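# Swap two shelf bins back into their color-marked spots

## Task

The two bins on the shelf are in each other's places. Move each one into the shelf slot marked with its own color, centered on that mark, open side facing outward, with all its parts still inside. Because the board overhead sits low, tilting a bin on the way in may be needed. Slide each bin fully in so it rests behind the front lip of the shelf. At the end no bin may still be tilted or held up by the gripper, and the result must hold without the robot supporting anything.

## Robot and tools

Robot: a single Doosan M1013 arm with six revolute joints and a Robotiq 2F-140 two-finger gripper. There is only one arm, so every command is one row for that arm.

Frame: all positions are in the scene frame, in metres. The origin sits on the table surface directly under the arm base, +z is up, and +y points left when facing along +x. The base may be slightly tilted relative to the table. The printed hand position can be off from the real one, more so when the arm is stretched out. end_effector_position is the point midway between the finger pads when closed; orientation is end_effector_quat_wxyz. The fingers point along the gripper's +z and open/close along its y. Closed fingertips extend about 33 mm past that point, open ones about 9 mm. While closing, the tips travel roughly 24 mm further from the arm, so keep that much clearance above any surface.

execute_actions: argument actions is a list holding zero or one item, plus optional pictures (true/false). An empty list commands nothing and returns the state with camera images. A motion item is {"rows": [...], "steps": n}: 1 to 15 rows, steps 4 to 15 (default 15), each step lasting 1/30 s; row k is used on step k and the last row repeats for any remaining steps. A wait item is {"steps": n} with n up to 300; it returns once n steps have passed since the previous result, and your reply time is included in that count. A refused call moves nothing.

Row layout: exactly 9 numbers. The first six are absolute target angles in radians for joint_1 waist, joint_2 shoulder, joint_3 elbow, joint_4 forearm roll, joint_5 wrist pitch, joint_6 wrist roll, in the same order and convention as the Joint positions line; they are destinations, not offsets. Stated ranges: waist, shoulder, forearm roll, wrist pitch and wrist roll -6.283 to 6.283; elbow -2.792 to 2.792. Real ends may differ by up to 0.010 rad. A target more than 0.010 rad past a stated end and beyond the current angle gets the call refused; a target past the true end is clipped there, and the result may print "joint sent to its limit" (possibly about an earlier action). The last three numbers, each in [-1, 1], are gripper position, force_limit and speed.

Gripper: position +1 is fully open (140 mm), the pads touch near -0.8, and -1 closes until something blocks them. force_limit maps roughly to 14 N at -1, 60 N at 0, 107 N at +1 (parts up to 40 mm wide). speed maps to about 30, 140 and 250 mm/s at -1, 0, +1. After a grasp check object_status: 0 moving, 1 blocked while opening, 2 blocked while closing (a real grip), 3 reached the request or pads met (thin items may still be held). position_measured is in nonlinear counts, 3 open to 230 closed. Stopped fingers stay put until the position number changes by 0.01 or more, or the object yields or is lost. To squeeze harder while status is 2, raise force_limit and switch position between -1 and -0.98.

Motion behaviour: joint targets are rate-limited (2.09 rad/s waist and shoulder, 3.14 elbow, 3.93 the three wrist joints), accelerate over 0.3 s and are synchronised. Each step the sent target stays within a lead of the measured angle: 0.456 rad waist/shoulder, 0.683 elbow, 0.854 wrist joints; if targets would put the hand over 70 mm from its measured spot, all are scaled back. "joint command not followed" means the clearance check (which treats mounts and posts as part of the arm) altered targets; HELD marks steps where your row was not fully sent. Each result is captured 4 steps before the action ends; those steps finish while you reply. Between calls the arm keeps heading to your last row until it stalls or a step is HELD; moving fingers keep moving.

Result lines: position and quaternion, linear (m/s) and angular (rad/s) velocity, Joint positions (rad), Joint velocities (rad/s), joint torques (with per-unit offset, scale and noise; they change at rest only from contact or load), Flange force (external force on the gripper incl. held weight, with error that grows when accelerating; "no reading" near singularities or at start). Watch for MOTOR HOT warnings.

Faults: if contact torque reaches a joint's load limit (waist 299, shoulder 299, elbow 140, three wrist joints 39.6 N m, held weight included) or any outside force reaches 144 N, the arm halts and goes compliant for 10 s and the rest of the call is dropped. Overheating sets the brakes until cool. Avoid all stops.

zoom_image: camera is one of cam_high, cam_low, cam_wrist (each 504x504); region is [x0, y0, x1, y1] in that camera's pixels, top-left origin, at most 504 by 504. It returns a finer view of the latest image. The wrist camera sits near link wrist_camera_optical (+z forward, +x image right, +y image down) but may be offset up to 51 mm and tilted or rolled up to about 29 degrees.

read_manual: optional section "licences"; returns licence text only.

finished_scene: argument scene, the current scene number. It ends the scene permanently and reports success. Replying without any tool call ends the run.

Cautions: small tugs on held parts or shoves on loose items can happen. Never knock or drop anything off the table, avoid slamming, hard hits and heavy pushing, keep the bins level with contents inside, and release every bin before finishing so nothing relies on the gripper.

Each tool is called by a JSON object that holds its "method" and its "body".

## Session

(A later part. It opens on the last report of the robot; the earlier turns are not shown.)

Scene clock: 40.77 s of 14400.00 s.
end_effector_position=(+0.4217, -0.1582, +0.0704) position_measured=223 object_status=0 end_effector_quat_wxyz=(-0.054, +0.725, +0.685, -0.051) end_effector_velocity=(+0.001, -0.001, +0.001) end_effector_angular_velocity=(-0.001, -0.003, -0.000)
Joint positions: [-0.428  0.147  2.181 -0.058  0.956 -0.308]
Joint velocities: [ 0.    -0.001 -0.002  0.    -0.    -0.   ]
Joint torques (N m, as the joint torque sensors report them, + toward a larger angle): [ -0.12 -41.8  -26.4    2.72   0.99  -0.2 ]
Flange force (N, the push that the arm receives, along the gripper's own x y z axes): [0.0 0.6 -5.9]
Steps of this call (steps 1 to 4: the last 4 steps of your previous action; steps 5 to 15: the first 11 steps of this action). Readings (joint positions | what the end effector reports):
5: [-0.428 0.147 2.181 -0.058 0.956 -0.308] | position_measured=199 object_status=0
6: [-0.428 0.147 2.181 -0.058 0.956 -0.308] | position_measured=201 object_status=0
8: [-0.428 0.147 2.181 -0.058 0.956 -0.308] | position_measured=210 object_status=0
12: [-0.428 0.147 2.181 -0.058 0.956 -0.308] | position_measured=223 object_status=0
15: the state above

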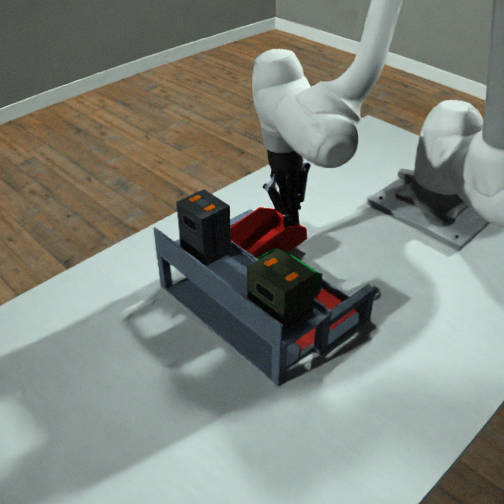

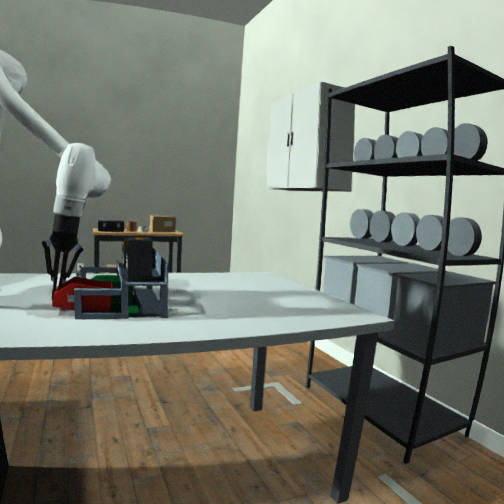

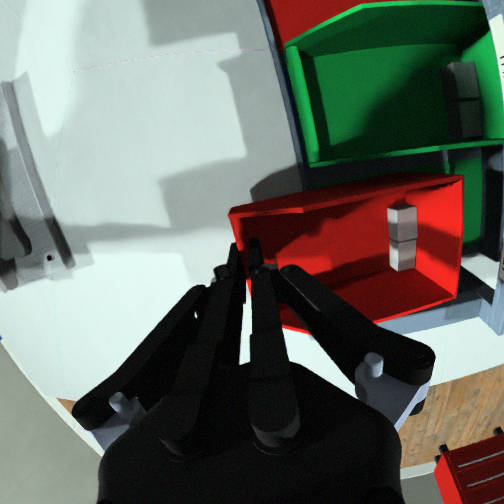

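{"method": "execute_actions", "body": {"actions": [{"rows":[[-0.428,0.139,2.176,-0.058,0.969,-0.309,-1,1,-0.5],[-0.428,0.139,2.176,-0.058,0.969,-0.309,-1,1,-0.5],[-0.428,0.127,2.167,-0.057,0.99,-0.31,-1,1,-0.5],[-0.428,0.127,2.167,-0.057,0.99,-0.31,-1,1,-0.5],[-0.428,0.113,2.156,-0.056,1.015,-0.311,-1,1,-0.5],[-0.428,0.113,2.156,-0.056,1.015,-0.311,-1,1,-0.5],[-0.428,0.097,2.143,-0.055,1.044,-0.313,-1,1,-0.5],[-0.428,0.097,2.143,-0.055,1.044,-0.313,-1,1,-0.5],[-0.428,0.081,2.13,-0.054,1.073,-0.314,-1,1,-0.5],[-0.428,0.081,2.13,-0.054,1.073,-0.314,-1,1,-0.5],[-0.428,0.066,2.116,-0.053,1.102,-0.316,-1,1,-0.5],[-0.428,0.066,2.116,-0.053,1.102,-0.316,-1,1,-0.5],[-0.428,0.051,2.102,-0.052,1.131,-0.317,-1,1,-0.5],[-0.428,0.051,2.102,-0.052,1.131,-0.317,-1,1,-0.5],[-0.428,0.037,2.087,-0.051,1.16,-0.319,-1,1,-0.5]]}]}}

{"method": "execute_actions", "body": {"actions": [{"rows":[[-0.428,0.0228,2.0724,-0.05,1.188,-0.32,-1,1,-0.5]]}], "pictures": true}}

Scene clock: 41.63 s of 14400.00 s.
end_effector_position=(+0.4232, -0.1586, +0.1221) position_measured=223 object_status=2 end_effector_quat_wxyz=(-0.054, +0.725, +0.685, -0.051) end_effector_velocity=(+0.011, -0.002, +0.187) end_effector_angular_velocity=(-0.009, -0.031, -0.012)
Joint positions: [-0.428  0.085  2.133 -0.054  1.066 -0.314]
Joint velocities: [ 0.    -0.214 -0.183  0.017  0.366 -0.015]
Joint torques (N m, as the joint torque sensors report them, + toward a larger angle): [ -7.68 -24.48 -26.17   2.11   0.73  -0.58]
Flange force (N, the push that the arm receives, along the gripper's own x y z axes): [11.8 1.5 -4.6]
Steps of this call (steps 1 to 4: the last 4 steps of your previous action; steps 5 to 15: the robot went on to your last target; steps 16 to 26: the first 11 steps of this action). Readings (joint positions | what the end effector reports):
16: [-0.428 0.147 2.181 -0.058 0.956 -0.308] | position_measured=223 object_status=2
17: [-0.428 0.144 2.179 -0.058 0.961 -0.308] | position_measured=223 object_status=2
19: [-0.428 0.135 2.173 -0.058 0.976 -0.309] | position_measured=223 object_status=2
23: [-0.428 0.108 2.152 -0.056 1.024 -0.311] | position_measured=223 object_status=2
26: the state above

Scene clock: 42.13 s of 14400.00 s.
end_effector_position=(+0.4228, -0.1579, +0.1811) position_measured=223 object_status=2 end_effector_quat_wxyz=(-0.054, +0.726, +0.684, -0.050) end_effector_velocity=(+0.000, -0.000, +0.000) end_effector_angular_velocity=(+0.000, -0.000, -0.001)
Joint positions: [-0.428  0.023  2.072 -0.05   1.188 -0.32 ]
Joint velocities: [-0.    -0.    -0.001  0.     0.001  0.001]
Joint torques (N m, as the joint torque sensors report them, + toward a larger angle): [ -1.71 -38.76 -34.76   2.82   0.8    0.24]
Flange force (N, the push that the arm receives, along the gripper's own x y z axes): [2.1 3.6 -0.4]
Steps of this call (steps 1 to 4: the last 4 steps of your previous action; steps 5 to 15: the first 11 steps of this action). Readings (joint positions | what the end effector reports):
5: [-0.428 0.047 2.098 -0.052 1.139 -0.318] | position_measured=223 object_status=2
6: [-0.428 0.037 2.087 -0.051 1.159 -0.319] | position_measured=223 object_status=2
8: [-0.428 0.023 2.073 -0.050 1.186 -0.320] | position_measured=223 object_status=2
12: [-0.428 0.023 2.072 -0.050 1.188 -0.320] | position_measured=223 object_status=2
15: the state above

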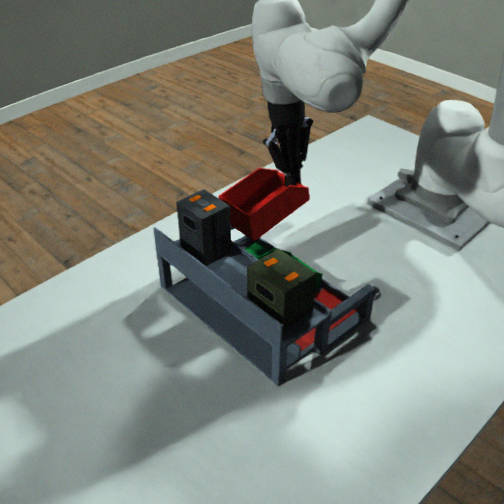

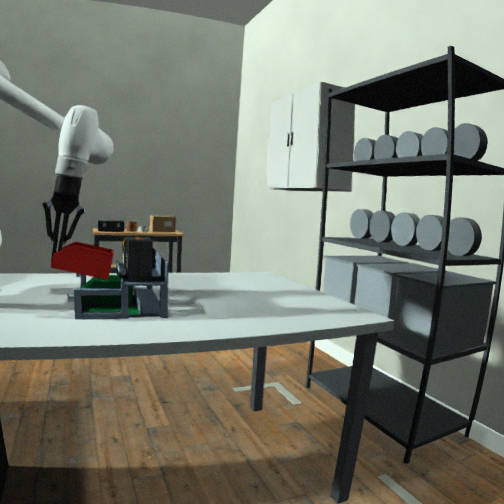

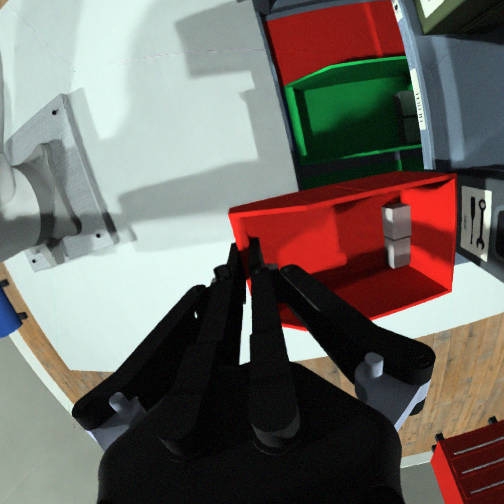

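{"method": "execute_actions", "body": {"actions": [{"rows":[[-0.2,-0.026,2.121,-0.015,1.196,-0.085,-1,1,-0.5]]}]}}

{"method": "execute_actions", "body": {"actions": [{"rows":[[0.0359,-0.0081,2.1034,0.0232,1.1947,0.137,-1,1,-0.5]]}]}}

{"method": "execute_actions", "body": {"actions": [{"rows":[[0.0359,0.002,2.115,0.0235,1.173,0.137,-1,1,-0.5],[0.0359,0.002,2.115,0.0235,1.173,0.137,-1,1,-0.5],[0.0359,0.002,2.115,0.0235,1.173,0.137,-1,1,-0.5],[0.0359,0.015,2.129,0.024,1.146,0.136,-1,1,-0.5],[0.0359,0.015,2.129,0.024,1.146,0.136,-1,1,-0.5],[0.0359,0.015,2.129,0.024,1.146,0.136,-1,1,-0.5],[0.0359,0.028,2.142,0.024,1.12,0.135,-1,1,-0.5]]}], "pictures": true}}

Scene clock: 48.83 s of 14400.00 s.
end_effector_position=(+0.4178, -0.0461, +0.1808) position_measured=223 object_status=2 end_effector_quat_wxyz=(-0.053, +0.733, +0.676, -0.052) end_effector_velocity=(-0.027, +0.161, -0.001) end_effector_angular_velocity=(-0.006, +0.006, -0.026)
Joint positions: [-0.208 -0.024  2.119 -0.016  1.196 -0.094]
Joint velocities: [ 0.33  -0.07   0.068  0.049  0.011  0.335]
Joint torques (N m, as the joint torque sensors report them, + toward a larger angle): [-21.46 -21.24 -36.89   2.67   0.64   0.57]
Flange force (N, the push that the arm receives, along the gripper's own x y z axes): [7.9 7.3 -0.5]
Steps of this call (steps 1 to 4: the last 4 steps of your previous action; steps 5 to 15: the robot went on to your last target; steps 16 to 90: nothing new was sent; then 3.33 s passed at rest; steps 91 to 101: the first 11 steps of this action). Readings (joint positions | what the end effector reports):
91: [-0.428 0.023 2.072 -0.050 1.188 -0.320] | position_measured=223 object_status=2
92: [-0.424 0.022 2.073 -0.050 1.188 -0.317] | position_measured=223 object_status=2
94: [-0.395 0.016 2.079 -0.045 1.189 -0.286] | position_measured=223 object_status=2
98: [-0.273 -0.010 2.105 -0.026 1.193 -0.161] | position_measured=223 object_status=2
101: the state above

Scene clock: 49.33 s of 14400.00 s.
end_effector_position=(+0.4263, +0.0647, +0.1805) position_measured=223 object_status=2 end_effector_quat_wxyz=(-0.053, +0.734, +0.675, -0.052) end_effector_velocity=(-0.011, +0.168, -0.001) end_effector_angular_velocity=(-0.000, +0.008, +0.003)
Joint positions: [ 0.026 -0.009  2.104  0.022  1.195  0.128]
Joint velocities: [ 0.352  0.022 -0.02   0.056 -0.001  0.326]
Joint torques (N m, as the joint torque sensors report them, + toward a larger angle): [-17.07 -26.2  -35.33   2.62   0.6    0.39]
Flange force (N, the push that the arm receives, along the gripper's own x y z axes): [2.3 -6.5 -3.3]
Steps of this call (steps 1 to 4: the last 4 steps of your previous action; steps 5 to 15: the first 11 steps of this action). Readings (joint positions | what the end effector reports):
5: [-0.200 -0.026 2.121 -0.015 1.196 -0.085] | position_measured=223 object_status=2
6: [-0.196 -0.025 2.120 -0.014 1.196 -0.081] | position_measured=223 object_status=2
8: [-0.167 -0.021 2.116 -0.010 1.196 -0.053] | position_measured=223 object_status=2
12: [-0.041 -0.013 2.108 0.011 1.195 0.065] | position_measured=223 object_status=2
15: the state above

Scene clock: 49.83 s of 14400.00 s.
end_effector_position=(+0.4262, +0.0692, +0.1449) position_measured=223 object_status=2 end_effector_quat_wxyz=(-0.054, +0.734, +0.675, -0.052) end_effector_velocity=(+0.004, +0.000, +0.000) end_effector_angular_velocity=(+0.001, -0.010, +0.002)
Joint positions: [0.036 0.028 2.142 0.024 1.12  0.135]
Joint velocities: [-0.    -0.    -0.002 -0.    -0.008 -0.002]
Joint torques (N m, as the joint torque sensors report them, + toward a larger angle): [ -3.52 -43.99 -35.71   3.11   0.56  -0.19]
Flange force (N, the push that the arm receives, along the gripper's own x y z axes): [9.4 2.6 2.6]
Steps of this call (steps 1 to 4: the last 4 steps of your previous action; steps 5 to 15: the first 11 steps of this action). Readings (joint positions | what the end effector reports):
5: [0.036 -0.008 2.103 0.023 1.194 0.137] | position_measured=223 object_status=2
6: [0.036 -0.005 2.107 0.023 1.188 0.137] | position_measured=223 object_status=2
8: [0.036 0.002 2.115 0.024 1.174 0.137] | position_measured=223 object_status=2
12: [0.036 0.019 2.132 0.024 1.138 0.136] | position_measured=223 object_status=2
15: the state above

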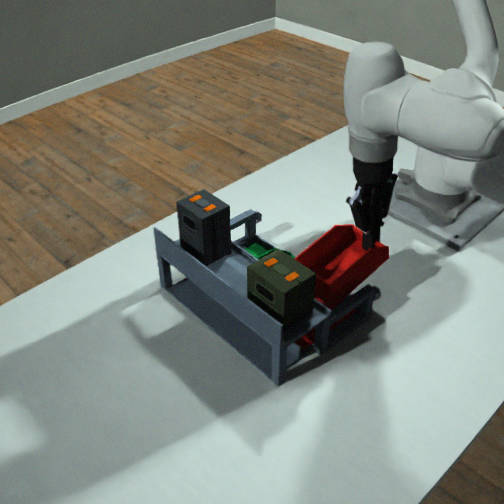

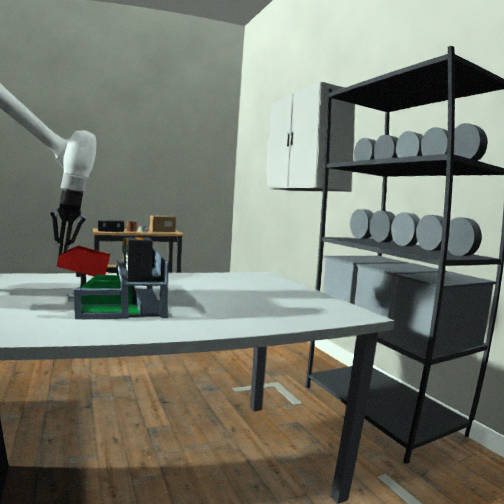

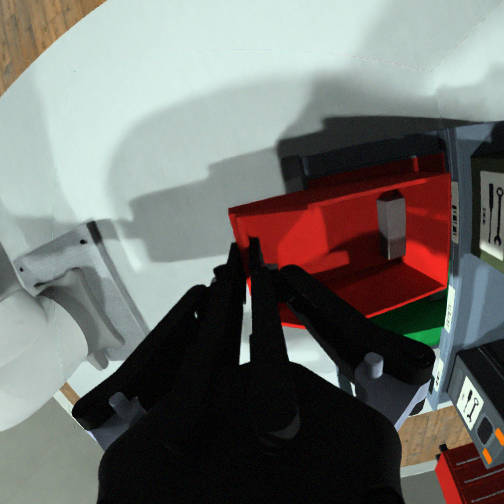

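{"method": "execute_actions", "body": {"actions": [{"rows":[[0.05,0.028,2.142,0.026,1.12,0.148,-1,1,-0.5],[0.05,0.028,2.142,0.026,1.12,0.148,-1,1,-0.5],[0.05,0.028,2.142,0.026,1.12,0.148,-1,1,-0.5],[0.05,0.041,2.154,0.026,1.095,0.148,-1,1,-0.5],[0.05,0.041,2.154,0.026,1.095,0.148,-1,1,-0.5],[0.05,0.041,2.154,0.026,1.095,0.148,-1,1,-0.5],[0.05,0.054,2.165,0.027,1.071,0.147,-1,1,-0.5],[0.05,0.054,2.165,0.027,1.071,0.147,-1,1,-0.5],[0.05,0.054,2.165,0.027,1.071,0.147,-1,1,-0.5],[0.05,0.0676,2.1766,0.027,1.0458,0.146,-1,1,-0.5]]}]}}

{"method": "execute_actions", "body": {"actions": [{"rows":[[0.05,0.08,2.1855,0.028,1.0245,0.146,-1,1,-0.5],[0.05,0.08,2.1855,0.028,1.0245,0.146,-1,1,-0.5],[0.05,0.08,2.1855,0.028,1.0245,0.146,-1,1,-0.5],[0.05,0.08,2.1855,0.028,1.0245,0.146,-1,1,-0.5],[0.05,0.092,2.194,0.028,1.004,0.145,-1,1,-0.5]],"steps":14}], "pictures": true}}

Scene clock: 50.37 s of 14400.00 s.
end_effector_position=(+0.4256, +0.0758, +0.1188) position_measured=223 object_status=2 end_effector_quat_wxyz=(-0.053, +0.735, +0.674, -0.051) end_effector_velocity=(+0.011, +0.001, -0.162) end_effector_angular_velocity=(+0.005, -0.038, +0.011)
Joint positions: [0.05  0.058 2.168 0.027 1.064 0.147]
Joint velocities: [ 0.001  0.188  0.158  0.007 -0.384 -0.023]
Joint torques (N m, as the joint torque sensors report them, + toward a larger angle): [ -7.78  -1.84 -18.07   1.81  -0.17   0.05]
Flange force (N, the push that the arm receives, along the gripper's own x y z axes): [6.0 -8.2 -6.2]
Steps of this call (steps 1 to 4: the last 4 steps of your previous action; step 5: the robot went on to your last target; steps 6 to 16: the first 11 steps of this action). Readings (joint positions | what the end effector reports):
6: [0.036 0.028 2.142 0.024 1.120 0.135] | position_measured=223 object_status=2
7: [0.039 0.028 2.142 0.024 1.120 0.137] | position_measured=223 object_status=2
9: [0.049 0.028 2.142 0.026 1.120 0.147] | position_measured=223 object_status=2
13: [0.050 0.045 2.157 0.026 1.088 0.148] | position_measured=223 object_status=2
16: the state above

Scene clock: 50.83 s of 14400.00 s.
end_effector_position=(+0.4252, +0.0757, +0.0912) position_measured=223 object_status=2 end_effector_quat_wxyz=(-0.054, +0.734, +0.675, -0.052) end_effector_velocity=(+0.000, +0.000, +0.000) end_effector_angular_velocity=(+0.000, -0.002, +0.001)
Joint positions: [0.05  0.092 2.194 0.028 1.004 0.145]
Joint velocities: [ 0.    -0.001 -0.     0.    -0.001 -0.001]
Joint torques (N m, as the joint torque sensors report them, + toward a larger angle): [ -2.93 -40.99 -29.04   3.07   0.81   0.22]
Flange force (N, the push that the arm receives, along the gripper's own x y z axes): [6.4 4.1 -1.9]
Steps of this call (steps 1 to 4: the last 4 steps of your previous action; steps 5 to 14: the first 10 steps of this action). Readings (joint positions | what the end effector reports):
5: [0.050 0.068 2.177 0.027 1.046 0.146] | position_measured=223 object_status=2
6: [0.050 0.071 2.179 0.027 1.039 0.146] | position_measured=223 object_status=2
8: [0.050 0.080 2.186 0.028 1.025 0.146] | position_measured=223 object_status=2
12: [0.050 0.092 2.194 0.028 1.005 0.145] | position_measured=223 object_status=2
14: the state above

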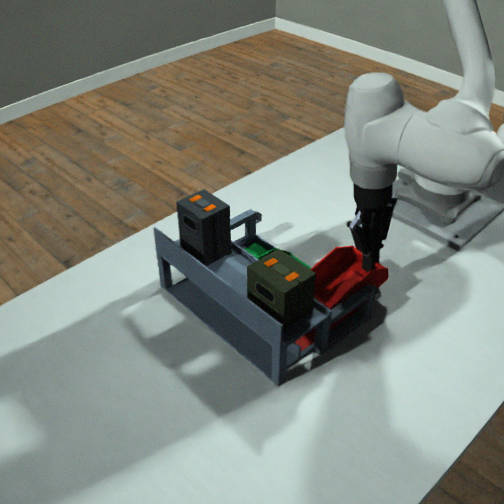

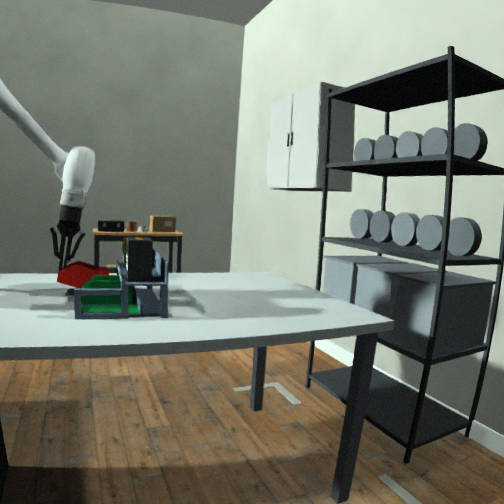

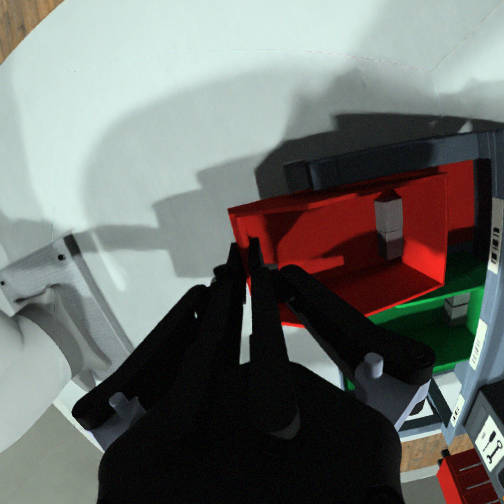

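{"method": "execute_actions", "body": {"actions": [{"rows":[[0.047,0.101,2.2,0.028,0.989,0.143,-1,1,-0.5],[0.047,0.101,2.2,0.028,0.989,0.143,-1,1,-0.5],[0.047,0.101,2.2,0.028,0.989,0.143,-1,1,-0.5],[0.045,0.11,2.206,0.028,0.974,0.14,-1,1,-0.5],[0.045,0.11,2.206,0.028,0.974,0.14,-1,1,-0.5],[0.045,0.11,2.206,0.028,0.974,0.14,-1,1,-0.5],[0.045,0.11,2.206,0.028,0.974,0.14,-1,1,-0.5],[0.041,0.132,2.184,0.027,0.974,0.136,-1,1,-0.5],[0.041,0.132,2.184,0.027,0.974,0.136,-1,1,-0.5],[0.041,0.132,2.184,0.027,0.974,0.136,-1,1,-0.5],[0.041,0.132,2.184,0.027,0.974,0.136,-1,1,-0.5],[0.037,0.1545,2.161,0.026,0.9745,0.133,-1,1,-0.5]]}]}}

{"method": "execute_actions", "body": {"actions": [{"rows":[[0.033,0.177,2.138,0.0255,0.975,0.129,-1,1,-0.5],[0.033,0.177,2.138,0.0255,0.975,0.129,-1,1,-0.5],[0.033,0.177,2.138,0.0255,0.975,0.129,-1,1,-0.5],[0.033,0.177,2.138,0.0255,0.975,0.129,-1,1,-0.5],[0.029,0.199,2.114,0.025,0.977,0.125,-1,1,-0.5]],"steps":14}], "pictures": true}}

Scene clock: 51.53 s of 14400.00 s.
end_effector_position=(+0.4384, +0.0724, +0.0761) position_measured=223 object_status=2 end_effector_quat_wxyz=(-0.053, +0.734, +0.675, -0.051) end_effector_velocity=(+0.073, -0.007, -0.014) end_effector_angular_velocity=(-0.001, +0.010, -0.003)
Joint positions: [0.041 0.13  2.186 0.027 0.974 0.136]
Joint velocities: [-0.025  0.127 -0.117 -0.004  0.    -0.019]
Joint torques (N m, as the joint torque sensors report them, + toward a larger angle): [  8.78 -67.7  -17.45   2.05   2.27   0.22]
Flange force (N, the push that the arm receives, along the gripper's own x y z axes): [0.3 3.2 -2.2]
Steps of this call (steps 1 to 4: the last 4 steps of your previous action; steps 5 to 10: the robot went on to your last target; steps 11 to 21: the first 11 steps of this action). Readings (joint positions | what the end effector reports):
11: [0.050 0.092 2.194 0.028 1.004 0.145] | position_measured=223 object_status=2
12: [0.049 0.095 2.196 0.028 0.998 0.144] | position_measured=223 object_status=2
14: [0.047 0.101 2.200 0.028 0.989 0.143] | position_measured=223 object_status=2
18: [0.045 0.110 2.206 0.028 0.974 0.140] | position_measured=223 object_status=2
21: the state above

Scene clock: 52.00 s of 14400.00 s.
end_effector_position=(+0.4822, +0.0688, +0.0703) position_measured=223 object_status=2 end_effector_quat_wxyz=(-0.053, +0.734, +0.675, -0.052) end_effector_velocity=(+0.001, -0.000, +0.000) end_effector_angular_velocity=(-0.000, -0.001, +0.001)
Joint positions: [0.029 0.199 2.114 0.025 0.977 0.125]
Joint velocities: [ 0.     0.    -0.001 -0.     0.    -0.   ]
Joint torques (N m, as the joint torque sensors report them, + toward a larger angle): [ -3.28 -49.74 -25.54   2.44   1.46   0.3 ]
Flange force (N, the push that the arm receives, along the gripper's own x y z axes): [6.9 3.3 -5.8]
Steps of this call (steps 1 to 4: the last 4 steps of your previous action; steps 5 to 14: the first 10 steps of this action). Readings (joint positions | what the end effector reports):
5: [0.037 0.155 2.161 0.026 0.974 0.133] | position_measured=223 object_status=2
6: [0.036 0.158 2.157 0.026 0.975 0.132] | position_measured=223 object_status=2
8: [0.033 0.175 2.140 0.026 0.975 0.129] | position_measured=223 object_status=2
12: [0.029 0.197 2.116 0.025 0.977 0.125] | position_measured=223 object_status=2
14: the state above

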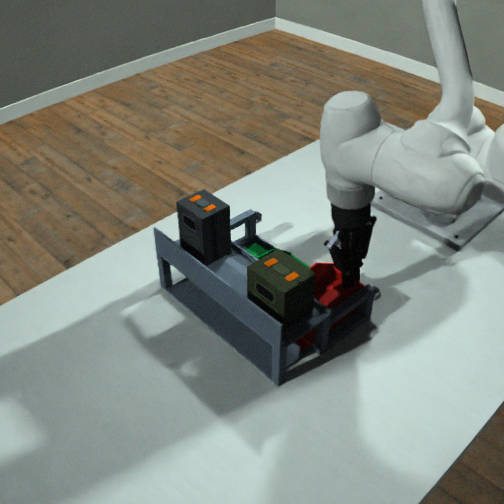

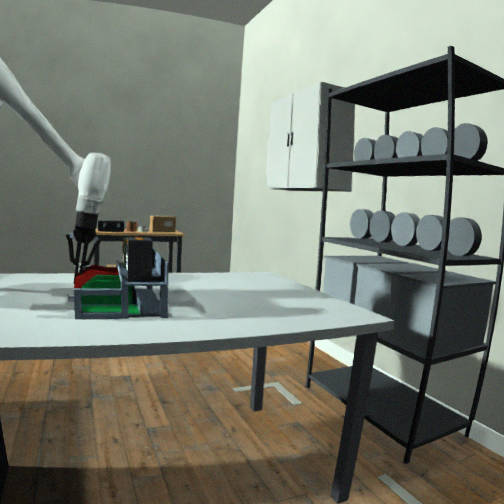

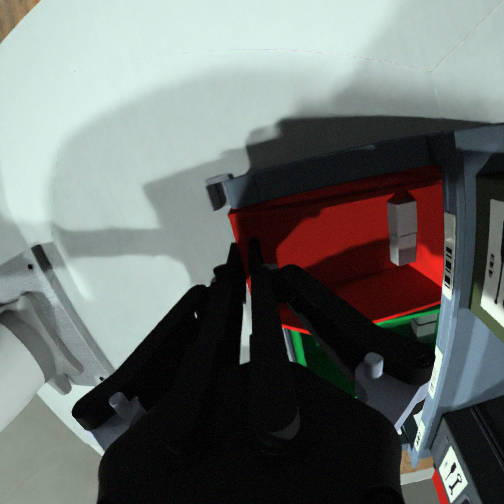

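{"method": "execute_actions", "body": {"actions": [{"rows":[[0.029,0.199,2.114,0.025,0.977,0.125,-0.65,1,-0.5],[0.029,0.199,2.114,0.025,0.977,0.125,-0.65,1,-0.5],[0.029,0.199,2.114,0.025,0.977,0.125,-0.65,1,-0.5],[0.029,0.199,2.114,0.025,0.977,0.125,-0.65,1,-0.5],[0.029,0.199,2.114,0.025,0.977,0.125,-0.65,1,-0.5],[0.029,0.199,2.114,0.025,0.977,0.125,-0.65,1,-0.5],[0.029,0.186,2.101,0.025,1.003,0.125,-0.65,1,-0.5],[0.029,0.186,2.101,0.025,1.003,0.125,-0.65,1,-0.5],[0.029,0.186,2.101,0.025,1.003,0.125,-0.65,1,-0.5],[0.029,0.186,2.101,0.025,1.003,0.125,-0.65,1,-0.5],[0.029,0.186,2.101,0.025,1.003,0.125,-0.65,1,-0.5],[0.029,0.186,2.101,0.025,1.003,0.125,-1,1,-0.5]]}]}}

{"method": "execute_actions", "body": {"actions": [{"steps":12}]}}

{"method": "execute_actions", "body": {"actions": [{"rows":[[0.024,0.197,2.083,0.024,1.011,0.12,-1,1,-0.5],[0.024,0.197,2.083,0.024,1.011,0.12,-1,1,-0.5],[0.024,0.197,2.083,0.024,1.011,0.12,-1,1,-0.5],[0.024,0.197,2.083,0.024,1.011,0.12,-1,1,-0.5],[0.019,0.212,2.065,0.023,1.013,0.116,-1,1,-0.5],[0.019,0.212,2.065,0.023,1.013,0.116,-1,1,-0.5],[0.019,0.212,2.065,0.023,1.013,0.116,-1,1,-0.5],[0.019,0.212,2.065,0.023,1.013,0.116,-1,1,-0.5],[0.014,0.2272,2.0476,0.022,1.0156,0.112,-1,1,-0.5]]}]}}

{"method": "execute_actions", "body": {"actions": [{"steps":6}], "pictures": true}}

Scene clock: 52.73 s of 14400.00 s.
end_effector_position=(+0.4842, +0.0690, +0.0828) position_measured=211 object_status=0 end_effector_quat_wxyz=(-0.053, +0.734, +0.675, -0.051) end_effector_velocity=(-0.003, -0.000, +0.001) end_effector_angular_velocity=(-0.000, +0.009, +0.001)
Joint positions: [0.029 0.186 2.101 0.025 1.003 0.125]
Joint velocities: [-0.    -0.001 -0.001 -0.     0.011 -0.   ]
Joint torques (N m, as the joint torque sensors report them, + toward a larger angle): [ -3.16 -46.1  -27.29   2.35   0.84   0.31]
Flange force (N, the push that the arm receives, along the gripper's own x y z axes): [5.3 5.2 -0.4]
Steps of this call (steps 1 to 4: the last 4 steps of your previous action; steps 5 to 11: the robot went on to your last target; steps 12 to 22: the first 11 steps of this action). Readings (joint positions | what the end effector reports):
12: [0.029 0.199 2.114 0.025 0.977 0.125] | position_measured=223 object_status=0
13: [0.029 0.199 2.114 0.025 0.977 0.125] | position_measured=223 object_status=0
15: [0.029 0.199 2.114 0.025 0.977 0.125] | position_measured=213 object_status=0
19: [0.029 0.196 2.111 0.025 0.984 0.125] | position_measured=211 object_status=0
22: the state above

Scene clock: 53.13 s of 14400.00 s.
end_effector_position=(+0.4841, +0.0690, +0.0828) position_measured=225 object_status=2 end_effector_quat_wxyz=(-0.054, +0.734, +0.675, -0.051) end_effector_velocity=(-0.000, -0.000, +0.000) end_effector_angular_velocity=(-0.000, -0.000, +0.000)
Joint positions: [0.029 0.186 2.101 0.025 1.003 0.125]
Joint velocities: [ 0.    -0.001  0.001 -0.    -0.     0.   ]
Joint torques (N m, as the joint torque sensors report them, + toward a larger angle): [  0.17 -44.41 -26.82   2.93   1.01  -0.06]
Flange force (N, the push that the arm receives, along the gripper's own x y z axes): [-0.6 -2.0 -9.1]
Kept back: nothing.
Steps of this call (steps 1 to 4: the last 4 steps of your previous action; steps 5 to 12: the robot went on to your last target). Readings (joint positions | what the end effector reports):
1: [0.029 0.186 2.101 0.025 1.003 0.125] | position_measured=211 object_status=0
2: [0.029 0.186 2.101 0.025 1.003 0.125] | position_measured=213 object_status=0
4: [0.029 0.186 2.101 0.025 1.003 0.125] | position_measured=221 object_status=0
8: [0.029 0.186 2.101 0.025 1.003 0.125] | position_measured=225 object_status=0
12: the state above

Scene clock: 53.50 s of 14400.00 s.
end_effector_position=(+0.5116, +0.0629, +0.0832) position_measured=225 object_status=2 end_effector_quat_wxyz=(-0.053, +0.734, +0.675, -0.051) end_effector_velocity=(+0.129, -0.030, -0.015) end_effector_angular_velocity=(+0.001, -0.007, -0.014)
Joint positions: [0.015 0.223 2.052 0.022 1.015 0.113]
Joint velocities: [-0.065  0.189 -0.214 -0.009  0.019 -0.046]
Joint torques (N m, as the joint torque sensors report them, + toward a larger angle): [ -0.38 -53.54 -28.26   3.22   1.01   0.35]
Flange force (N, the push that the arm receives, along the gripper's own x y z axes): [-0.8 7.3 0.3]
Steps of this call (steps 1 to 11: the first 11 steps of this action). Readings (joint positions | what the end effector reports):
1: [0.029 0.186 2.101 0.025 1.003 0.125] | position_measured=225 object_status=2
2: [0.028 0.189 2.096 0.025 1.006 0.123] | position_measured=225 object_status=2
4: [0.024 0.196 2.084 0.025 1.011 0.120] | position_measured=225 object_status=2
8: [0.019 0.211 2.066 0.023 1.013 0.116] | position_measured=225 object_status=2
11: the state above

Scene clock: 53.70 s of 14400.00 s.
end_effector_position=(+0.5143, +0.0622, +0.0827) position_measured=225 object_status=2 end_effector_quat_wxyz=(-0.054, +0.734, +0.675, -0.051) end_effector_velocity=(+0.000, -0.000, +0.001) end_effector_angular_velocity=(-0.000, -0.001, +0.000)
Joint positions: [0.014 0.227 2.048 0.022 1.016 0.112]
Joint velocities: [-0.    -0.001 -0.001 -0.     0.    -0.   ]
Joint torques (N m, as the joint torque sensors report them, + toward a larger angle): [ -0.74 -50.22 -30.44   2.25   1.04  -0.22]
Flange force (N, the push that the arm receives, along the gripper's own x y z axes): [0.8 -5.8 -4.2]
Kept back: nothing.
Steps of this call (steps 1 to 4: the last 4 steps of your previous action; steps 5 to 6: the robot went on to your last target). Readings (joint positions | what the end effector reports):
1: [0.014 0.227 2.048 0.022 1.015 0.112] | position_measured=225 object_status=2
2: [0.014 0.227 2.048 0.022 1.016 0.112] | position_measured=225 object_status=2
4: [0.014 0.227 2.048 0.022 1.016 0.112] | position_measured=225 object_status=2
6: the state above

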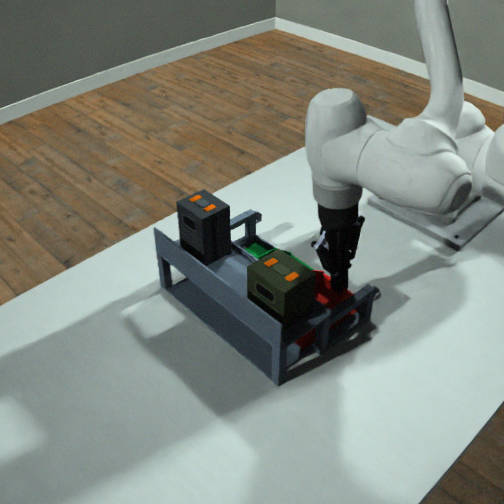

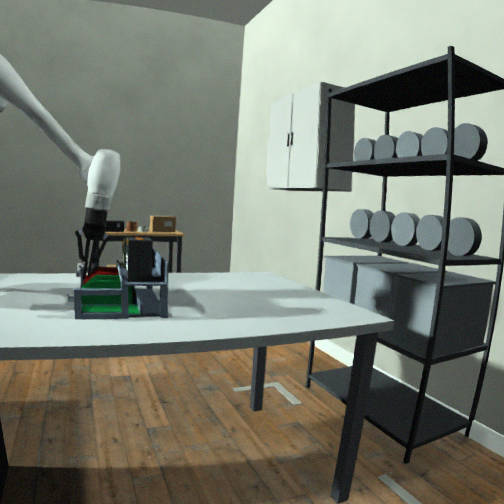

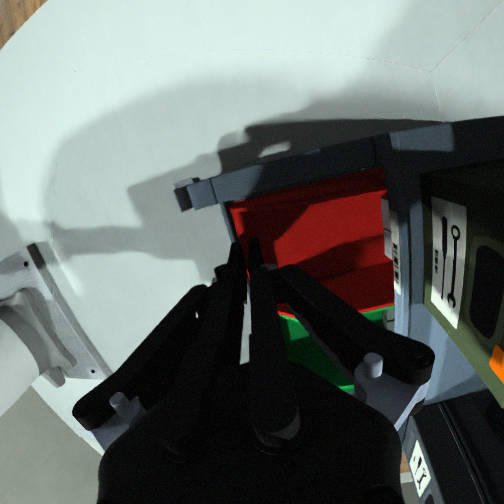

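{"method": "execute_actions", "body": {"actions": [{"rows":[[0.017,0.216,2.072,0.016,0.965,0.118,-1,1,-0.5],[0.017,0.216,2.072,0.016,0.965,0.118,-1,1,-0.5],[0.017,0.216,2.072,0.016,0.965,0.118,-1,1,-0.5],[0.02,0.204,2.097,0.011,0.915,0.124,-1,1,-0.5],[0.02,0.204,2.097,0.011,0.915,0.124,-1,1,-0.5],[0.02,0.204,2.097,0.011,0.915,0.124,-1,1,-0.5],[0.023,0.192,2.123,0.005,0.864,0.13,-1,1,-0.5],[0.023,0.192,2.123,0.005,0.864,0.13,-1,1,-0.5],[0.023,0.192,2.123,0.005,0.864,0.13,-1,1,-0.5],[0.0255,0.179,2.149,0,0.8136,0.136,-1,1,-0.5]]}]}}

{"method": "execute_actions", "body": {"actions": [{"rows":[[0.0255,0.179,2.149,0,0.8136,0.136,-1,1,-0.5],[0.0255,0.179,2.149,0,0.8136,0.136,-1,1,-0.5],[0.0255,0.179,2.149,0,0.8136,0.136,-0.5,1,-0.5]]}]}}

{"method": "execute_actions", "body": {"actions": [{"rows":[[0.0255,0.129,2.114,0,0.8986,0.136,-0.5,1,-0.5]],"steps":12}]}}

{"method": "execute_actions", "body": {"actions": [{"rows":[[-0.186,0.105,2.146,0,0.8906,-0.08,-0.5,1,-0.5]]}]}}

{"method": "execute_actions", "body": {"actions": [{"rows":[[-0.186,0.105,2.146,0,0.8906,-0.08,-0.5,1,-0.5],[-0.186,0.105,2.146,0,0.8906,-0.08,-0.5,1,-0.5],[-0.186,0.155,2.181,0,0.8056,-0.08,-0.5,1,-0.5]]}], "pictures": true}}

{"method": "zoom_image", "body": {"camera": "cam_wrist", "region": [150, 30, 450, 330]}}

Scene clock: 64.43 s of 14400.00 s.
end_effector_position=(+0.5137, +0.0618, +0.0668) position_measured=225 object_status=2 end_effector_quat_wxyz=(-0.009, +0.736, +0.677, -0.012) end_effector_velocity=(+0.000, -0.000, +0.001) end_effector_angular_velocity=(-0.000, -0.001, -0.000)
Joint positions: [0.024 0.188 2.129 0.004 0.856 0.131]
Joint velocities: [-0.    -0.001 -0.001 -0.     0.     0.   ]
Joint torques (N m, as the joint torque sensors report them, + toward a larger angle): [ -5.83 -29.34 -21.37   1.79  -4.15   0.03]
Flange force (N, the push that the arm receives, along the gripper's own x y z axes): [8.5 -13.2 -42.1]
FORCE FAULT: contact force on the arm reached its limit, and the arm stopped for 10 seconds. The contact can be on any part of the arm, not only on its tool. The arm's remaining commands of this call were not run. The arm holds still and accepts commands again. Move the arm away from the contact; if what it grips holds it there, let go first. Pushing or pulling that hard again can fault the arm again.
Kept back: nothing.
The stop began at step 22 of this call (marked STOPPED below). From that step on the arm followed nothing that you had sent. 4 steps, steps kept back included, did not run and will not run. Nothing is kept back now, and the robot has no last target.
Steps of this call (steps 1 to 10: the robot went on to your last target; steps 11 to 21: the first 11 steps of this action; steps 22 to 322: the stop). Readings (joint positions | what the end effector reports):
11: [0.014 0.227 2.048 0.022 1.016 0.112] | position_measured=225 object_status=2
12: [0.014 0.226 2.051 0.021 1.008 0.112] | position_measured=225 object_status=2
14: [0.016 0.218 2.069 0.017 0.972 0.117] | position_measured=225 object_status=2
18: [0.021 0.202 2.103 0.010 0.905 0.125] | position_measured=225 object_status=2
22: [0.024 0.188 2.129 0.004 0.854 0.131] | position_measured=225 object_status=2 STOPPED
322: the state above

Scene clock: 64.47 s of 14400.00 s.
end_effector_position=(+0.5136, +0.0618, +0.0668) position_measured=225 object_status=2 end_effector_quat_wxyz=(-0.009, +0.736, +0.677, -0.012) end_effector_velocity=(-0.000, -0.000, +0.000) end_effector_angular_velocity=(+0.000, -0.000, +0.000)
Joint positions: [0.024 0.188 2.129 0.004 0.856 0.131]
Joint velocities: [-0. -0.  0.  0. -0. -0.]
Joint torques (N m, as the joint torque sensors report them, + toward a larger angle): [ -6.42 -33.17 -19.84   1.7   -2.95  -0.01]
Flange force (N, the push that the arm receives, along the gripper's own x y z axes): [11.2 -5.4 -35.7]
Kept back: nothing.
A stop began in an earlier call of the same reply, so what this call sent did not run. Send another action.
Steps of this call (step 1: nothing new was sent). Readings (joint positions | what the end effector reports):
1: the state above

Scene clock: 64.50 s of 14400.00 s.
end_effector_position=(+0.5136, +0.0618, +0.0668) position_measured=225 object_status=2 end_effector_quat_wxyz=(-0.009, +0.736, +0.677, -0.012) end_effector_velocity=(+0.000, +0.000, -0.000) end_effector_angular_velocity=(+0.000, -0.000, -0.001)
Joint positions: [0.024 0.188 2.129 0.004 0.856 0.131]
Joint velocities: [ 0.  0. -0.  0. -0.  0.]
Joint torques (N m, as the joint torque sensors report them, + toward a larger angle): [ -4.8  -30.69 -20.76   1.54  -2.8    0.15]
Flange force (N, the push that the arm receives, along the gripper's own x y z axes): [6.8 -10.0 -37.9]
Kept back: nothing.
A stop began in an earlier call of the same reply, so what this call sent did not run. Send another action.
Steps of this call (step 1: nothing new was sent). Readings (joint positions | what the end effector reports):
1: the state above

Scene clock: 64.53 s of 14400.00 s.
end_effector_position=(+0.5136, +0.0618, +0.0668) position_measured=225 object_status=2 end_effector_quat_wxyz=(-0.009, +0.736, +0.677, -0.012) end_effector_velocity=(+0.000, -0.000, +0.000) end_effector_angular_velocity=(-0.000, -0.001, +0.001)
Joint positions: [0.024 0.188 2.129 0.004 0.856 0.131]
Joint velocities: [-0.     0.    -0.001 -0.    -0.    -0.001]
Joint torques (N m, as the joint torque sensors report them, + toward a larger angle): [ -7.8  -30.13 -19.49   1.87  -3.27   0.42]
Flange force (N, the push that the arm receives, along the gripper's own x y z axes): [12.3 -9.3 -40.7]
Kept back: nothing.
A stop began in an earlier call of the same reply, so what this call sent did not run. Send another action.
Steps of this call (step 1: nothing new was sent). Readings (joint positions | what the end effector reports):
1: the state above

Scene clock: 64.57 s of 14400.00 s.
end_effector_position=(+0.5136, +0.0618, +0.0668) position_measured=225 object_status=2 end_effector_quat_wxyz=(-0.009, +0.736, +0.677, -0.012) end_effector_velocity=(-0.000, -0.000, -0.000) end_effector_angular_velocity=(-0.000, +0.000, +0.000)
Joint positions: [0.024 0.188 2.129 0.004 0.856 0.131]
Joint velocities: [ 0.    -0.     0.001 -0.    -0.    -0.   ]
Joint torques (N m, as the joint torque sensors report them, + toward a larger angle): [ -3.42 -31.36 -20.89   1.82  -2.63   0.27]
Flange force (N, the push that the arm receives, along the gripper's own x y z axes): [4.2 -9.3 -36.6]
Kept back: nothing.
A stop began in an earlier call of the same reply, so what this call sent did not run. Send another action.
Steps of this call (step 1: nothing new was sent). Readings (joint positions | what the end effector reports):
1: the state above

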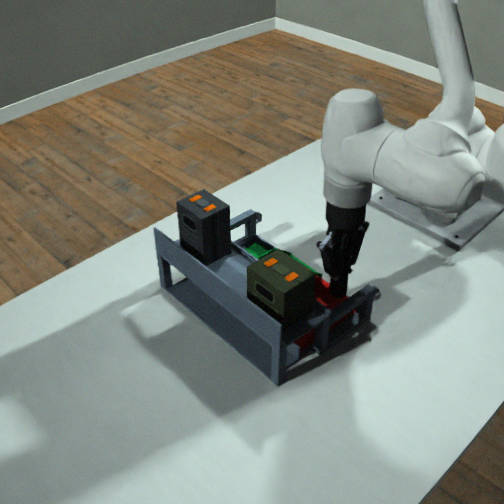

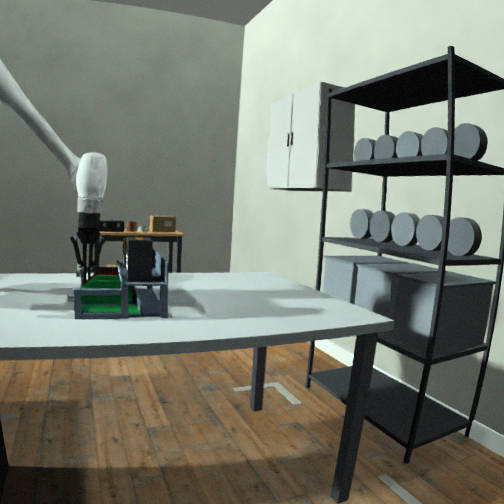

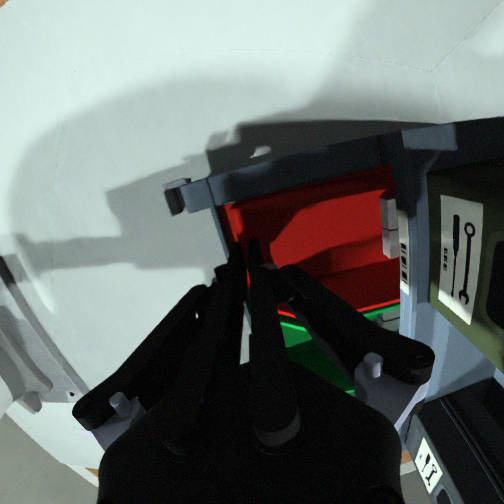

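Region (150, 30, 450, 330) of cam_wrist's 504x504 image, scaled by 1.680, with more detail than that image has.

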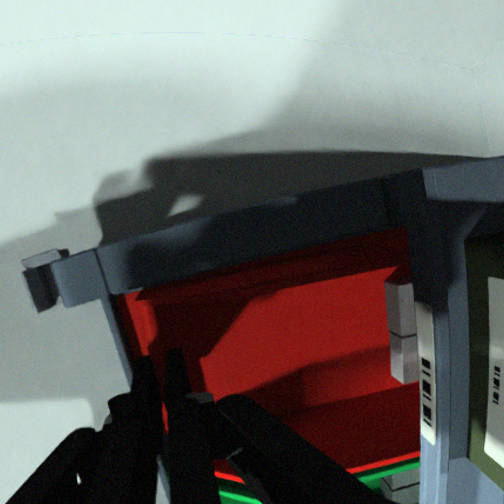

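Grip was too shallow, so the bin was already down. Release.

{"method": "execute_actions", "body": {"actions": [{"rows":[[0.024,0.185,2.127,0.004,0.861,0.131,-0.5,1,-0.5]]}]}}

{"method": "execute_actions", "body": {"actions": [{"rows":[[0.0255,0.129,2.114,0,0.8986,0.136,-0.5,1,-0.5]],"steps":12}]}}

{"method": "execute_actions", "body": {"actions": [{"rows":[[-0.186,0.105,2.146,0,0.8906,-0.08,-0.5,1,-0.5]]}]}}

{"method": "execute_actions", "body": {"actions": [{"rows":[[-0.186,0.105,2.146,0,0.8906,-0.08,-0.5,1,-0.5],[-0.186,0.105,2.146,0,0.8906,-0.08,-0.5,1,-0.5],[-0.186,0.155,2.181,0,0.8056,-0.08,-0.5,1,-0.5]]}], "pictures": true}}

{"method": "zoom_image", "body": {"camera": "cam_wrist", "region": [150, 30, 450, 330]}}

Scene clock: 65.10 s of 14400.00 s.
end_effector_position=(+0.5134, +0.0620, +0.0689) position_measured=192 object_status=0 end_effector_quat_wxyz=(-0.010, +0.736, +0.677, -0.012) end_effector_velocity=(-0.000, +0.000, +0.000) end_effector_angular_velocity=(+0.000, -0.000, -0.000)
Joint positions: [0.024 0.185 2.127 0.004 0.861 0.131]
Joint velocities: [ 0.    -0.001  0.001  0.    -0.     0.   ]
Joint torques (N m, as the joint torque sensors report them, + toward a larger angle): [ -2.36 -46.21 -28.4    2.74   0.62   0.25]
Flange force (N, the push that the arm receives, along the gripper's own x y z axes): [3.5 -1.7 -5.1]
Steps of this call (steps 1 to 5: nothing new was sent; steps 6 to 16: the first 11 steps of this action). Readings (joint positions | what the end effector reports):
6: [0.024 0.187 2.129 0.004 0.856 0.131] | position_measured=225 object_status=0
7: [0.024 0.186 2.128 0.004 0.858 0.131] | position_measured=225 object_status=0
9: [0.024 0.185 2.127 0.004 0.860 0.131] | position_measured=214 object_status=0
13: [0.024 0.185 2.127 0.004 0.861 0.131] | position_measured=196 object_status=0
16: the state above

Scene clock: 65.50 s of 14400.00 s.
end_effector_position=(+0.5147, +0.0621, +0.1038) position_measured=192 object_status=3 end_effector_quat_wxyz=(+0.002, +0.736, +0.677, -0.001) end_effector_velocity=(-0.000, -0.000, +0.000) end_effector_angular_velocity=(-0.000, -0.000, -0.002)
Joint positions: [0.026 0.129 2.114 0.    0.899 0.136]
Joint velocities: [ 0.    -0.001  0.    -0.     0.001  0.003]
Joint torques (N m, as the joint torque sensors report them, + toward a larger angle): [ -1.81 -46.5  -33.61   2.8    0.17   0.03]
Flange force (N, the push that the arm receives, along the gripper's own x y z axes): [3.7 -3.5 -3.4]
Steps of this call (steps 1 to 4: the last 4 steps of your previous action; steps 5 to 12: the first 8 steps of this action). Readings (joint positions | what the end effector reports):
5: [0.024 0.185 2.127 0.004 0.861 0.131] | position_measured=192 object_status=3
6: [0.024 0.181 2.126 0.004 0.864 0.131] | position_measured=192 object_status=3
8: [0.025 0.153 2.120 0.002 0.883 0.133] | position_measured=192 object_status=3
12: the state above

Scene clock: 66.00 s of 14400.00 s.
end_effector_position=(+0.4992, -0.0428, +0.1021) position_measured=192 object_status=3 end_effector_quat_wxyz=(+0.002, +0.735, +0.679, -0.001) end_effector_velocity=(-0.027, -0.104, -0.001) end_effector_angular_velocity=(-0.000, -0.001, +0.001)
Joint positions: [-0.182  0.106  2.145 -0.     0.891 -0.076]
Joint velocities: [-0.214 -0.025  0.032 -0.    -0.008 -0.215]
Joint torques (N m, as the joint torque sensors report them, + toward a larger angle): [ 15.3  -44.3  -28.94   3.37   0.08  -0.4 ]
Flange force (N, the push that the arm receives, along the gripper's own x y z axes): [2.7 2.9 -5.4]
Steps of this call (steps 1 to 4: the last 4 steps of your previous action; steps 5 to 15: the first 11 steps of this action). Readings (joint positions | what the end effector reports):
5: [0.025 0.129 2.114 0.000 0.899 0.136] | position_measured=192 object_status=3
6: [0.022 0.129 2.115 0.000 0.899 0.133] | position_measured=192 object_status=3
8: [-0.007 0.126 2.119 0.000 0.898 0.102] | position_measured=192 object_status=3
12: [-0.128 0.112 2.137 -0.000 0.893 -0.021] | position_measured=192 object_status=3
15: the state above

Scene clock: 66.50 s of 14400.00 s.
end_effector_position=(+0.4979, -0.0447, +0.0624) position_measured=192 object_status=3 end_effector_quat_wxyz=(+0.001, +0.734, +0.679, -0.001) end_effector_velocity=(-0.001, +0.000, -0.001) end_effector_angular_velocity=(+0.000, +0.001, +0.001)
Joint positions: [-0.186  0.155  2.181 -0.     0.806 -0.08 ]
Joint velocities: [-0.    -0.     0.002  0.    -0.001 -0.001]
Joint torques (N m, as the joint torque sensors report them, + toward a larger angle): [  0.85 -44.41 -27.35   2.21   0.46  -0.14]
Flange force (N, the push that the arm receives, along the gripper's own x y z axes): [-2.0 2.4 -0.7]
Steps of this call (steps 1 to 4: the last 4 steps of your previous action; steps 5 to 15: the first 11 steps of this action). Readings (joint positions | what the end effector reports):
5: [-0.186 0.105 2.146 -0.000 0.891 -0.080] | position_measured=192 object_status=3
6: [-0.186 0.105 2.146 -0.000 0.891 -0.080] | position_measured=192 object_status=3
8: [-0.186 0.108 2.148 -0.000 0.884 -0.080] | position_measured=192 object_status=3
12: [-0.186 0.154 2.181 -0.000 0.807 -0.080] | position_measured=192 object_status=3
15: the state above

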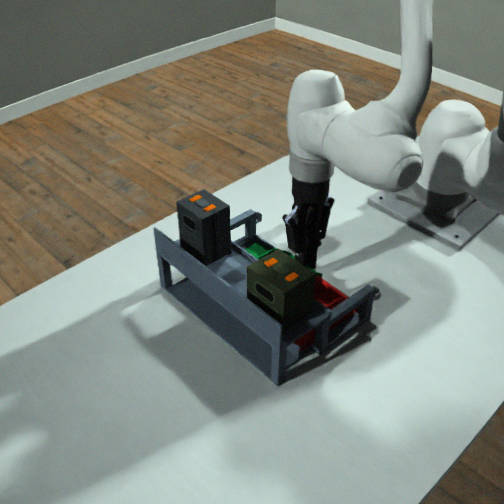

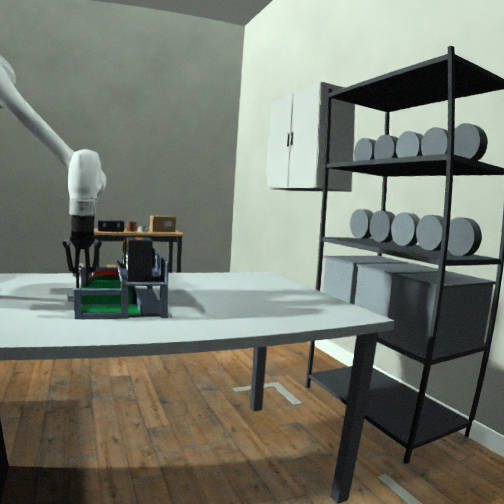

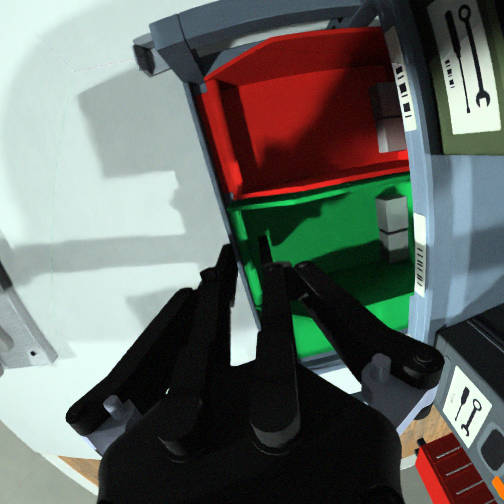

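Region (150, 30, 450, 330) of cam_wrist's 504x504 image, scaled by 1.680, with more detail than that image has.

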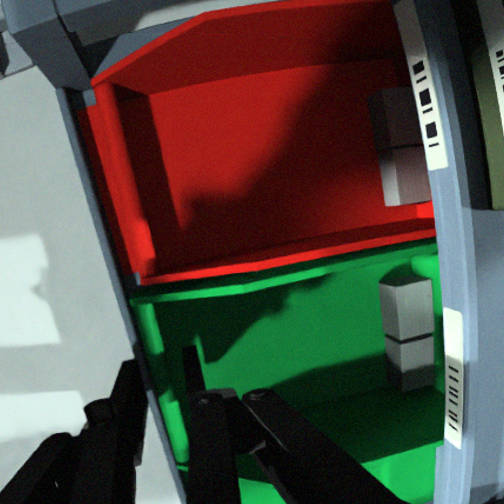

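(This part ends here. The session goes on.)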